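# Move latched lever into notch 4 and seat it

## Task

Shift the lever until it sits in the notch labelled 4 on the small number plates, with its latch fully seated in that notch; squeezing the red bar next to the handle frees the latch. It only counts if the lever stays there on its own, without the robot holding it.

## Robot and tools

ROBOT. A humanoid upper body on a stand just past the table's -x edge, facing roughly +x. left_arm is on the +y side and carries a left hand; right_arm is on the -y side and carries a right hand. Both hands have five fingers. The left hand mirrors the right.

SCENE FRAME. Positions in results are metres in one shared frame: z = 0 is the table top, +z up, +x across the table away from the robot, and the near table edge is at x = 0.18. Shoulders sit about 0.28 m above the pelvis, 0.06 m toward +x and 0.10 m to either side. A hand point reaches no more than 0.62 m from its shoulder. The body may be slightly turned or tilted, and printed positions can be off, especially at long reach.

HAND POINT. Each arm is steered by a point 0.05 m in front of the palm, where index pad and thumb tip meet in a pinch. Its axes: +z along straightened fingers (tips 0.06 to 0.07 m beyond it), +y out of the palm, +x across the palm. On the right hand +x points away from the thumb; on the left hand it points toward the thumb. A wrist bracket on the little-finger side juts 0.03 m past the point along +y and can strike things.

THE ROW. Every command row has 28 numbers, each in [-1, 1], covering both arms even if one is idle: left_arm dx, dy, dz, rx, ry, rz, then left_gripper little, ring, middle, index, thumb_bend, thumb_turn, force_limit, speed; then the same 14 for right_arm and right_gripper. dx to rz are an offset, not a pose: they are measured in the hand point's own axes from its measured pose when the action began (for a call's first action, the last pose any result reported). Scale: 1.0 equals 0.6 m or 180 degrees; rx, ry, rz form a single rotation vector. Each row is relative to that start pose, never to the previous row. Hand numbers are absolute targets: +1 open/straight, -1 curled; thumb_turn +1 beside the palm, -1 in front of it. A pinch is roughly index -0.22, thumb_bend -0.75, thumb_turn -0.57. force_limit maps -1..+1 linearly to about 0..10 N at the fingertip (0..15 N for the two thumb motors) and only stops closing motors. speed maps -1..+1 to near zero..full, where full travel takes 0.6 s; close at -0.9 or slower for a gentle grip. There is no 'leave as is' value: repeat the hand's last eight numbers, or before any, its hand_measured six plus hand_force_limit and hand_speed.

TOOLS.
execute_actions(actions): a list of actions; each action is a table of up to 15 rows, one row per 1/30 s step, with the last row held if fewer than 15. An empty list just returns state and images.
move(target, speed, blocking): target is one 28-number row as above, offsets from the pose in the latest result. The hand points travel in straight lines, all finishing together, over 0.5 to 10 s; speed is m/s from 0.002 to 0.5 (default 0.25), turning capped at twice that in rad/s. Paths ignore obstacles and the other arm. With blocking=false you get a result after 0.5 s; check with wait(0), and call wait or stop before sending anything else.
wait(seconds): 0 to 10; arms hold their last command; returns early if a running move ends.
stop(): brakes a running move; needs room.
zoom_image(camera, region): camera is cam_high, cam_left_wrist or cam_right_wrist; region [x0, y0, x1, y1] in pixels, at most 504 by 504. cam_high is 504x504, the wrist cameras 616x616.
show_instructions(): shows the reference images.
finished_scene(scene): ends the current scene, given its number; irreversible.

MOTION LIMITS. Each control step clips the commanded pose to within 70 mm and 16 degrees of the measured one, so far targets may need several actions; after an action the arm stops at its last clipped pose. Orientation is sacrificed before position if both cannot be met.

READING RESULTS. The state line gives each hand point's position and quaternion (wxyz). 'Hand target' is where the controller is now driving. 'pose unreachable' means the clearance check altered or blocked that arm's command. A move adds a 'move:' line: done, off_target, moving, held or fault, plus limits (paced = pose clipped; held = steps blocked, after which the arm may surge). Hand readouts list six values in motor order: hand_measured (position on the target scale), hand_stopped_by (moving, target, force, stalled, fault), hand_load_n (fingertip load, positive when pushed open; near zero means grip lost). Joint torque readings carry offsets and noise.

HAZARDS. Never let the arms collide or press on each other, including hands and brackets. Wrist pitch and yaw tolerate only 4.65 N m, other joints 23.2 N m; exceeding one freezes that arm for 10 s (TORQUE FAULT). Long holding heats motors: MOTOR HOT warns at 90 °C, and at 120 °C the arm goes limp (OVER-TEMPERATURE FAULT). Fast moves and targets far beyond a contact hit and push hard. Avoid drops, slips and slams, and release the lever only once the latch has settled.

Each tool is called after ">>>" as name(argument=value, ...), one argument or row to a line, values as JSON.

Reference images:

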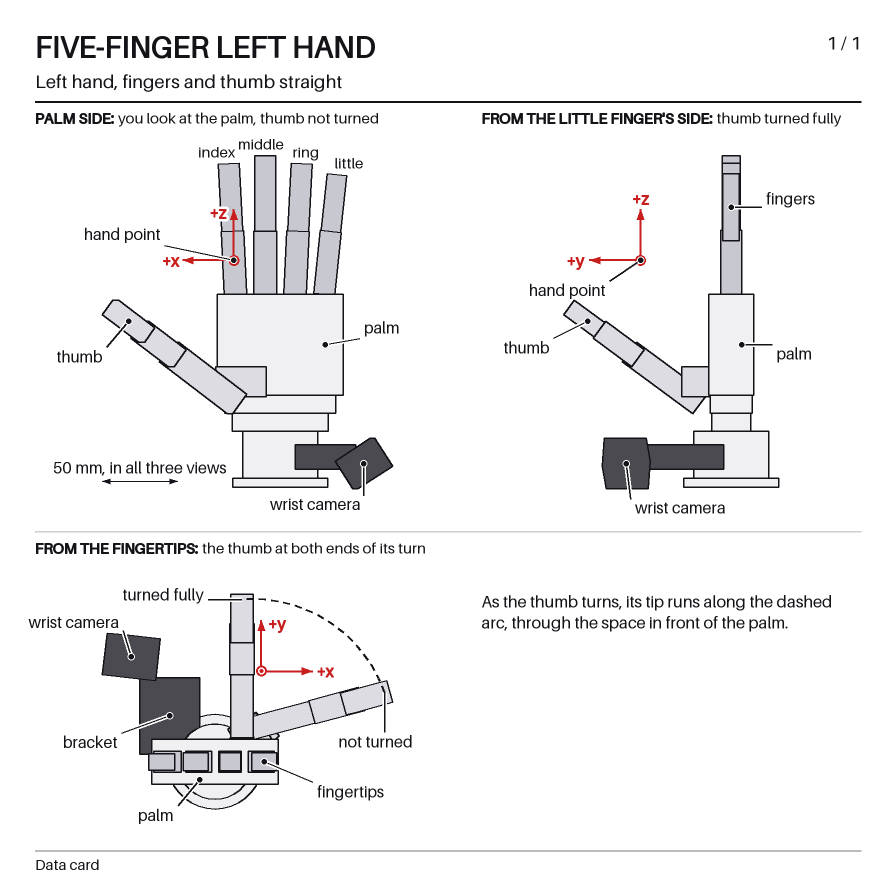

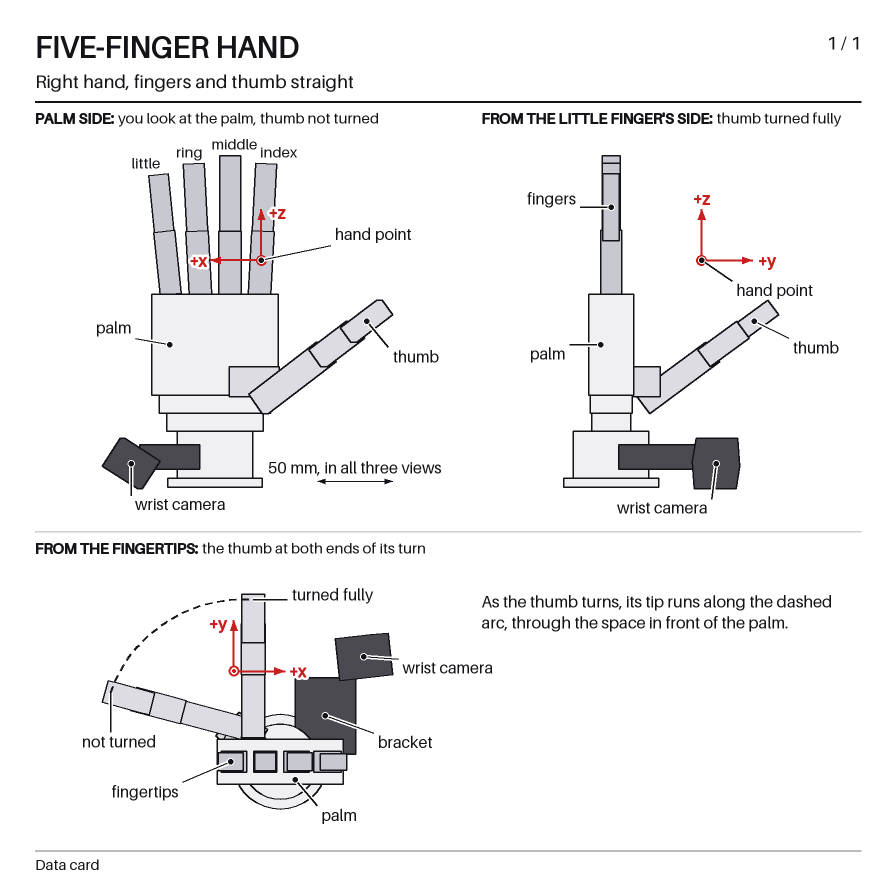

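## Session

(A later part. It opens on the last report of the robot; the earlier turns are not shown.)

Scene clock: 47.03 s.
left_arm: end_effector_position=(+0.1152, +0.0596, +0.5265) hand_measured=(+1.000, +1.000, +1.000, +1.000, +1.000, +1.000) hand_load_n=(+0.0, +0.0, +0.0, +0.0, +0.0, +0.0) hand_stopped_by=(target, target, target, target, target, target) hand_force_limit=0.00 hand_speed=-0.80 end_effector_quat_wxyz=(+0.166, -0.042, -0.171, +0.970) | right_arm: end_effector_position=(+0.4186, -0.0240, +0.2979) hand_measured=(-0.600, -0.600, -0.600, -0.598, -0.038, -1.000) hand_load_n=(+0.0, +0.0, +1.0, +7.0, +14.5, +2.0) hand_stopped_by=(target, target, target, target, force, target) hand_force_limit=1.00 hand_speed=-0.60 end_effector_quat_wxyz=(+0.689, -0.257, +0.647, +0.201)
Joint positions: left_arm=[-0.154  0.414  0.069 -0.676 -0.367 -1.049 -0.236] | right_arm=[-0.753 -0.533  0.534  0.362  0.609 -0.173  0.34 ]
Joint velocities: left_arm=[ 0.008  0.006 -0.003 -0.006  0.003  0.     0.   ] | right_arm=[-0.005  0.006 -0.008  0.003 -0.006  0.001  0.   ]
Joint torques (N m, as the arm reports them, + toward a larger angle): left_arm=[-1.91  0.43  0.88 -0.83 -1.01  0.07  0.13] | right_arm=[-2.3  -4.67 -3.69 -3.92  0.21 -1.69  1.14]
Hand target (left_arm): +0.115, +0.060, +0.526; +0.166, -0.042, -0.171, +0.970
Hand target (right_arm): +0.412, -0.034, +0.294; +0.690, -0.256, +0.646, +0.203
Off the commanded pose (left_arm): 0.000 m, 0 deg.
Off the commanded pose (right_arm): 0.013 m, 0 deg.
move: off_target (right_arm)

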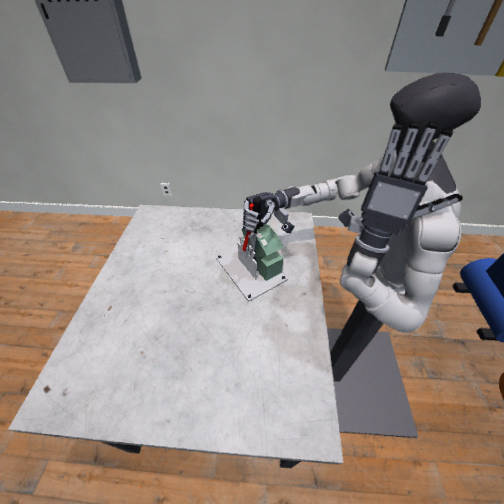

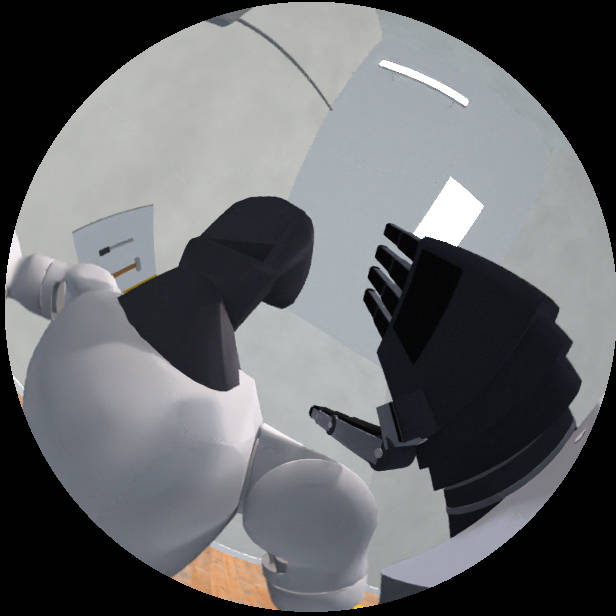

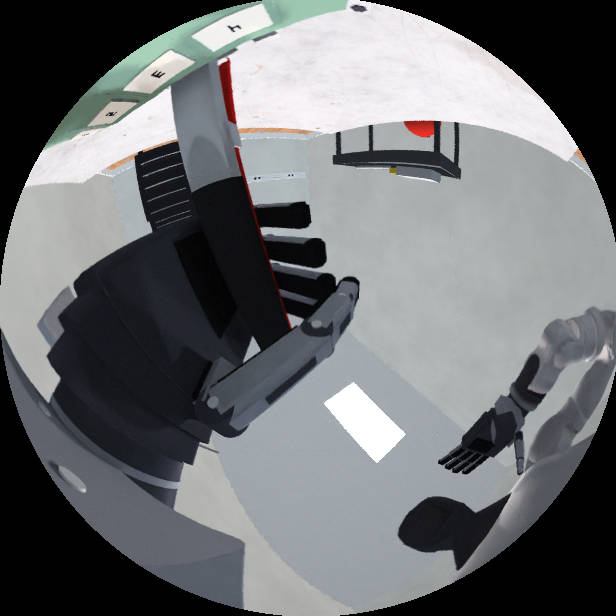

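Released. Swing.

>>> move(
  target=[0,0,0,0,0,0,1,1,1,1,1,1,0,-0.8,0.015,0.07,-0.022,0,0,-0.055,-0.6,-0.6,-0.6,-0.6,-0.7,-1,1,-0.6],
  speed=0.04,
)

>>> zoom_image(
  camera="cam_high",
  region=[200,180,310,290],
)

Scene clock: 52.60 s.
left_arm: end_effector_position=(+0.1152, +0.0596, +0.5265) hand_measured=(+1.000, +1.000, +1.000, +1.000, +1.000, +1.000) hand_load_n=(+0.0, +0.0, +0.0, +0.0, +0.0, +0.0) hand_stopped_by=(target, target, target, target, target, target) hand_force_limit=0.00 hand_speed=-0.80 end_effector_quat_wxyz=(+0.166, -0.042, -0.171, +0.970) | right_arm: end_effector_position=(+0.3981, +0.0035, +0.2869) hand_measured=(-0.600, -0.600, -0.600, -0.598, -0.038, -1.000) hand_load_n=(+3.5, +2.0, +1.0, +3.0, +14.5, +2.0) hand_stopped_by=(target, target, target, target, force, target) hand_force_limit=1.00 hand_speed=-0.60 end_effector_quat_wxyz=(+0.704, -0.301, +0.630, +0.128)
Joint positions: left_arm=[-0.154  0.414  0.069 -0.676 -0.367 -1.049 -0.236] | right_arm=[-0.675 -0.549  0.611  0.132  0.409 -0.11   0.112]
Joint velocities: left_arm=[-0.012 -0.014  0.009  0.006 -0.006  0.     0.   ] | right_arm=[-0.003 -0.003  0.008 -0.005 -0.008  0.002 -0.001]
Joint torques (N m, as the arm reports them, + toward a larger angle): left_arm=[-2.01  0.48  0.92 -0.83 -1.13  0.07  0.12] | right_arm=[-1.81 -4.71 -2.92 -5.82 -0.65 -2.03  1.02]
Hand target (left_arm): +0.115, +0.060, +0.526; +0.166, -0.042, -0.171, +0.970
Hand target (right_arm): +0.385, +0.001, +0.286; +0.706, -0.310, +0.622, +0.138
Off the commanded pose (left_arm): 0.000 m, 0 deg.
Off the commanded pose (right_arm): 0.015 m, 2 deg.
move: off_target (right_arm)

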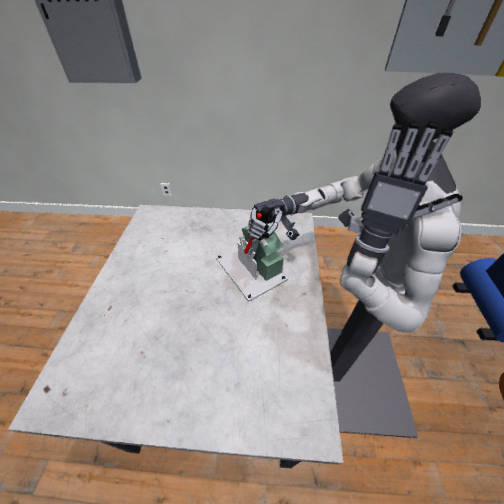

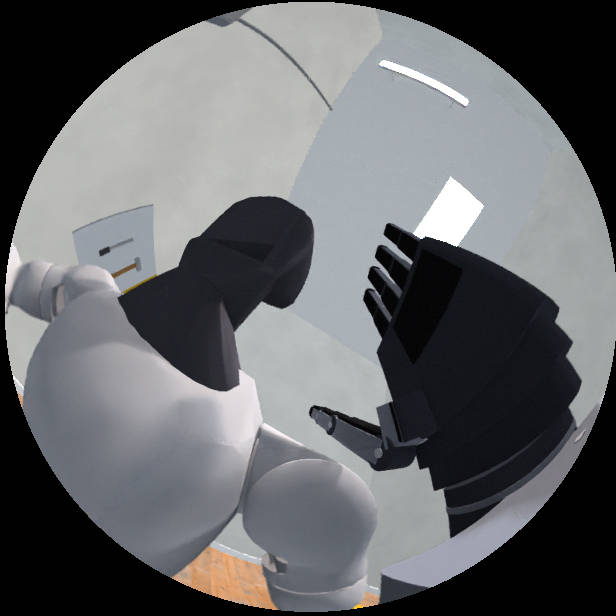

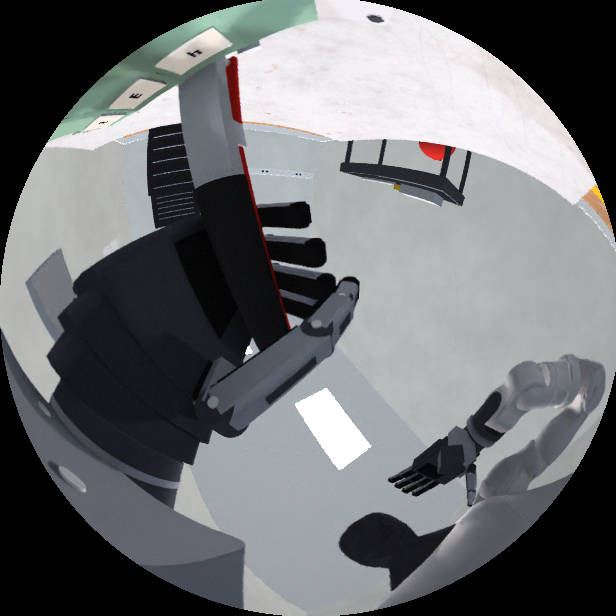

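Region (200, 180, 310, 290) of cam_high's 504x504 image, scaled by 4.582, with more detail than that image has.

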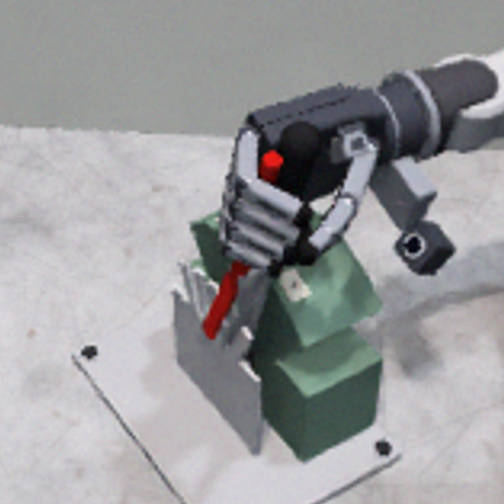

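About two thirds; loosen while continuing.

>>> move(
  target=[0,0,0,0,0,0,1,1,1,1,1,1,0,-0.8,0.008,0.045,0.015,0,0,-0.025,0,0,0,0,0.5,-1,1,-0.7],
  speed=0.02,
)

>>> zoom_image(
  camera="cam_high",
  region=[200,180,310,290],
)

Scene clock: 58.03 s.
left_arm: end_effector_position=(+0.1152, +0.0596, +0.5265) hand_measured=(+1.000, +1.000, +1.000, +1.000, +1.000, +1.000) hand_load_n=(+0.0, +0.0, +0.0, +0.0, +0.0, +0.0) hand_stopped_by=(target, target, target, target, target, target) hand_force_limit=0.00 hand_speed=-0.80 end_effector_quat_wxyz=(+0.166, -0.042, -0.171, +0.970) | right_arm: end_effector_position=(+0.4037, +0.0127, +0.2817) hand_measured=(+0.000, +0.000, +0.000, +0.000, +0.500, -1.000) hand_load_n=(+0.0, +0.0, +0.0, +0.0, +0.0, +0.0) hand_stopped_by=(target, target, target, target, target, target) hand_force_limit=1.00 hand_speed=-0.70 end_effector_quat_wxyz=(+0.716, -0.305, +0.622, +0.080)
Joint positions: left_arm=[-0.154  0.414  0.069 -0.676 -0.367 -1.049 -0.236] | right_arm=[-0.703 -0.543  0.697  0.123  0.339 -0.105 -0.039]
Joint velocities: left_arm=[-0.006  0.008  0.005 -0.006  0.002  0.     0.   ] | right_arm=[ 0.003 -0.011  0.003 -0.003 -0.003  0.    -0.011]
Joint torques (N m, as the arm reports them, + toward a larger angle): left_arm=[-1.96  0.36  0.93 -0.79 -1.05  0.07  0.14] | right_arm=[-3.91  0.75  0.83 -3.78 -0.74 -0.62  0.72]
Hand target (left_arm): +0.115, +0.060, +0.526; +0.166, -0.042, -0.171, +0.970
Hand target (right_arm): +0.391, +0.029, +0.277; +0.710, -0.324, +0.617, +0.100
Off the commanded pose (left_arm): 0.000 m, 0 deg.
Off the commanded pose (right_arm): 0.022 m, 3 deg.
move: off_target (right_arm)

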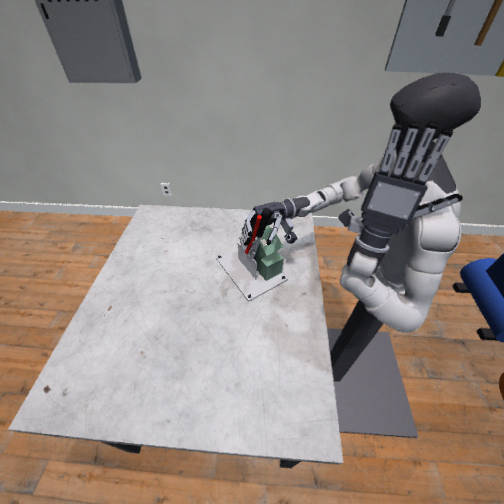

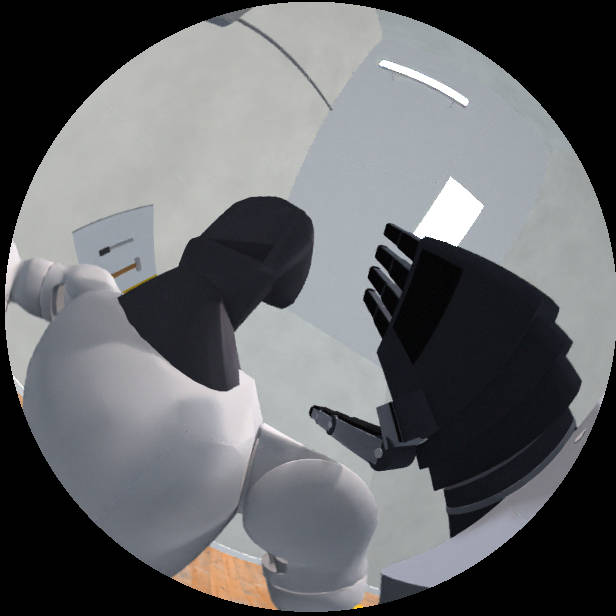

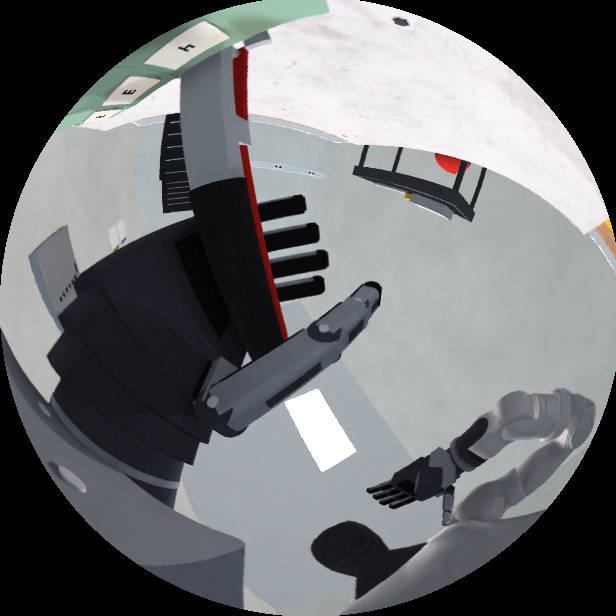

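Region (200, 180, 310, 290) of cam_high's 504x504 image, scaled by 4.582, with more detail than that image has.

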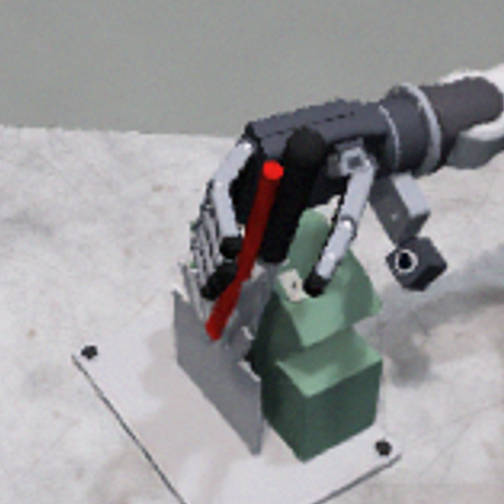

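Friction on the tooth; push a bit harder.

>>> move(
  target=[0,0,0,0,0,0,1,1,1,1,1,1,0,-0.8,0.008,0.07,0,-0.02,0,-0.01,0,0,0,0,0.5,-1,1,-0.7],
  speed=0.025,
)

>>> zoom_image(
  camera="cam_high",
  region=[200,180,310,290],
)

Scene clock: 63.47 s.
left_arm: end_effector_position=(+0.1152, +0.0596, +0.5265) hand_measured=(+1.000, +1.000, +1.000, +1.000, +1.000, +1.000) hand_load_n=(+0.0, +0.0, +0.0, +0.0, +0.0, +0.0) hand_stopped_by=(target, target, target, target, target, target) hand_force_limit=0.00 hand_speed=-0.80 end_effector_quat_wxyz=(+0.166, -0.042, -0.171, +0.970) | right_arm: end_effector_position=(+0.3952, +0.0314, +0.2703) hand_measured=(+0.000, +0.000, +0.000, +0.000, +0.500, -1.000) hand_load_n=(+0.0, +0.0, +0.0, +0.0, +0.0, +0.0) hand_stopped_by=(target, target, target, target, target, target) hand_force_limit=1.00 hand_speed=-0.70 end_effector_quat_wxyz=(+0.716, -0.326, +0.614, +0.067)
Joint positions: left_arm=[-0.154  0.414  0.069 -0.676 -0.367 -1.049 -0.236] | right_arm=[-0.723 -0.527  0.792  0.124  0.293 -0.108 -0.122]
Joint velocities: left_arm=[-0.002  0.003 -0.002 -0.002 -0.003  0.     0.   ] | right_arm=[ 0.     0.003  0.011  0.     0.002  0.    -0.013]
Joint torques (N m, as the arm reports them, + toward a larger angle): left_arm=[-2.01  0.52  0.9  -0.64 -1.12  0.09  0.13] | right_arm=[-3.96  1.78 -0.01 -2.92 -0.74 -0.58  0.43]
Hand target (left_arm): +0.115, +0.060, +0.526; +0.166, -0.042, -0.171, +0.970
Hand target (right_arm): +0.384, +0.045, +0.265; +0.709, -0.337, +0.613, +0.088
Off the commanded pose (left_arm): 0.000 m, 0 deg.
Off the commanded pose (right_arm): 0.019 m, 3 deg.
move: off_target (right_arm)

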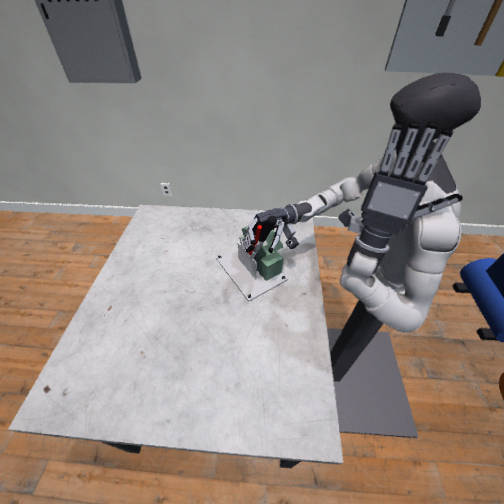

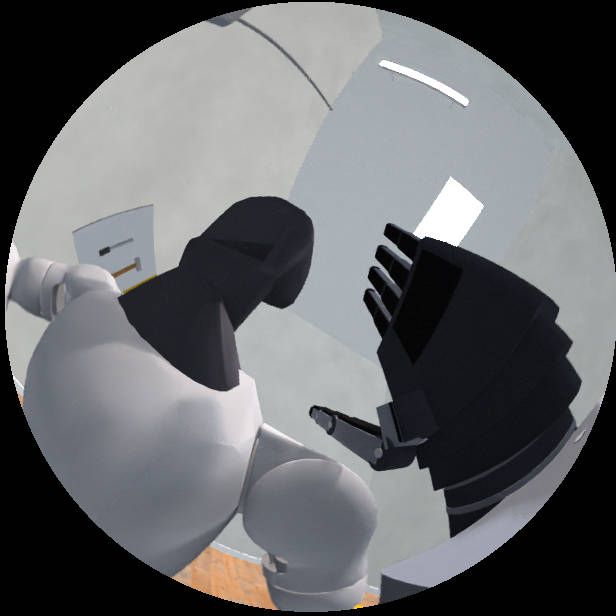

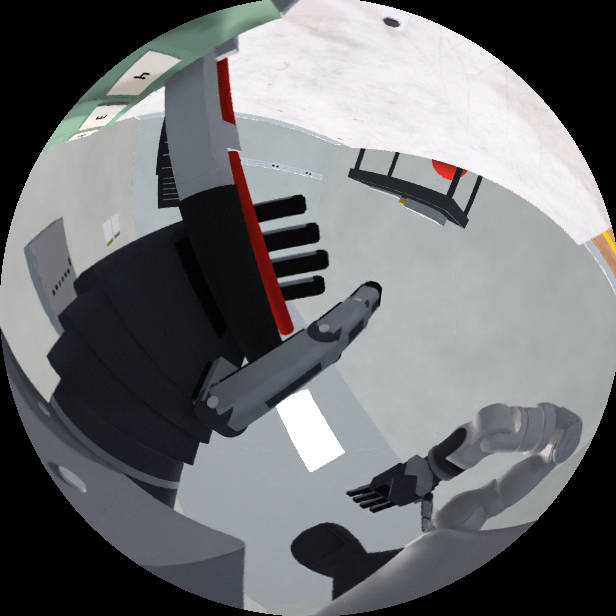

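Region (200, 180, 310, 290) of cam_high's 504x504 image, scaled by 4.582, with more detail than that image has.

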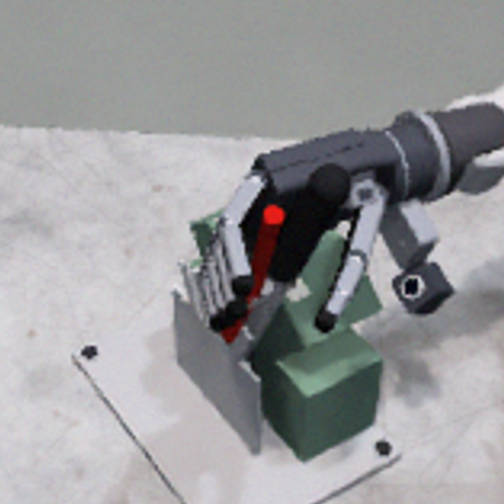

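>>> move(
  target=[0,0,0,0,0,0,1,1,1,1,1,1,0,-0.8,-0.01,-0.03,-0.01,0,0,0,1,1,1,1,1,-1,1,0],
  speed=0.03,
)

>>> zoom_image(
  camera="cam_high",
  region=[200,180,310,290],
)

Scene clock: 66.10 s.
left_arm: end_effector_position=(+0.1152, +0.0596, +0.5265) hand_measured=(+1.000, +1.000, +1.000, +1.000, +1.000, +1.000) hand_load_n=(+0.0, +0.0, +0.0, +0.0, +0.0, +0.0) hand_stopped_by=(target, target, target, target, target, target) hand_force_limit=0.00 hand_speed=-0.80 end_effector_quat_wxyz=(+0.166, -0.042, -0.171, +0.970) | right_arm: end_effector_position=(+0.3974, +0.0159, +0.2808) hand_measured=(+1.000, +1.000, +1.000, +1.000, +1.000, -1.000) hand_load_n=(+0.0, +0.0, +0.0, +0.0, +0.0, +0.0) hand_stopped_by=(target, target, target, target, target, target) hand_force_limit=1.00 hand_speed=0.00 end_effector_quat_wxyz=(+0.716, -0.327, +0.613, +0.065)
Joint positions: left_arm=[-0.154  0.414  0.069 -0.676 -0.367 -1.049 -0.236] | right_arm=[-0.724 -0.595  0.758  0.074  0.338 -0.091 -0.086]
Joint velocities: left_arm=[ 0.008 -0.008  0.     0.003  0.005  0.     0.   ] | right_arm=[-0.011  0.002 -0.002 -0.015  0.     0.     0.002]
Joint torques (N m, as the arm reports them, + toward a larger angle): left_arm=[-1.93  0.51  0.88 -0.81 -1.22  0.09  0.13] | right_arm=[-4.55 -1.09 -3.01 -2.8  -0.23 -0.52 -0.29]
Hand target (left_arm): +0.115, +0.060, +0.526; +0.166, -0.042, -0.171, +0.970
Hand target (right_arm): +0.397, +0.016, +0.282; +0.716, -0.326, +0.614, +0.067
Off the commanded pose (left_arm): 0.000 m, 0 deg.
Off the commanded pose (right_arm): 0.002 m, 0 deg.
move: done

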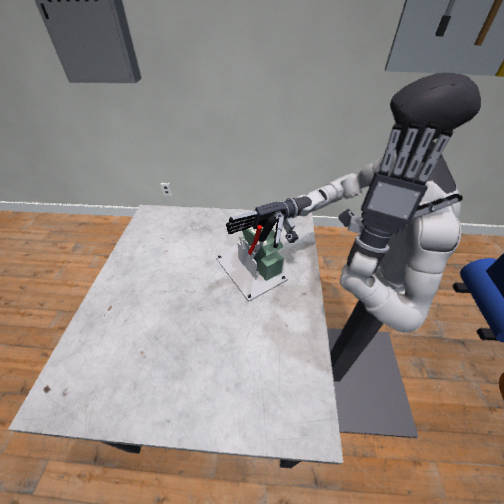

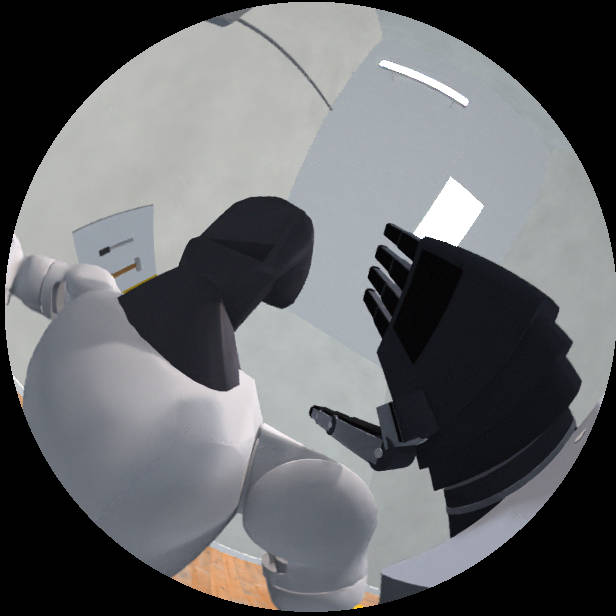

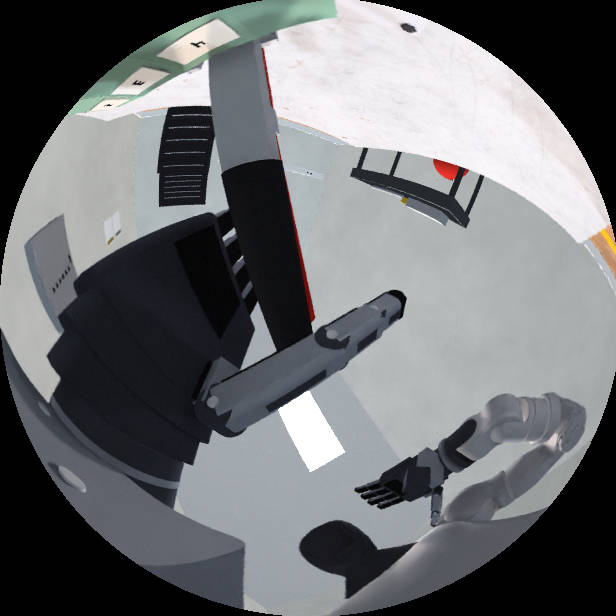

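Region (200, 180, 310, 290) of cam_high's 504x504 image, scaled by 4.582, with more detail than that image has.

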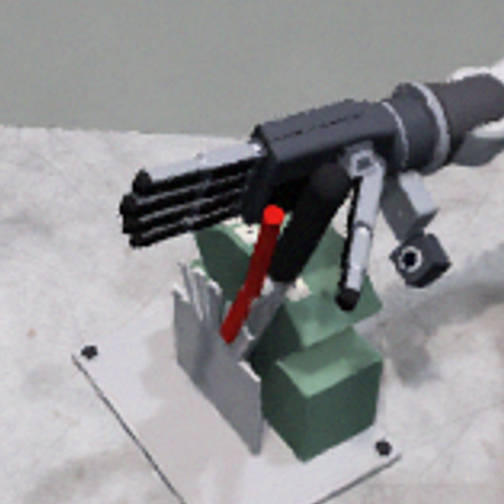

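>>> finished_scene(
  scene=1,
)

The scene is finished: the task was done.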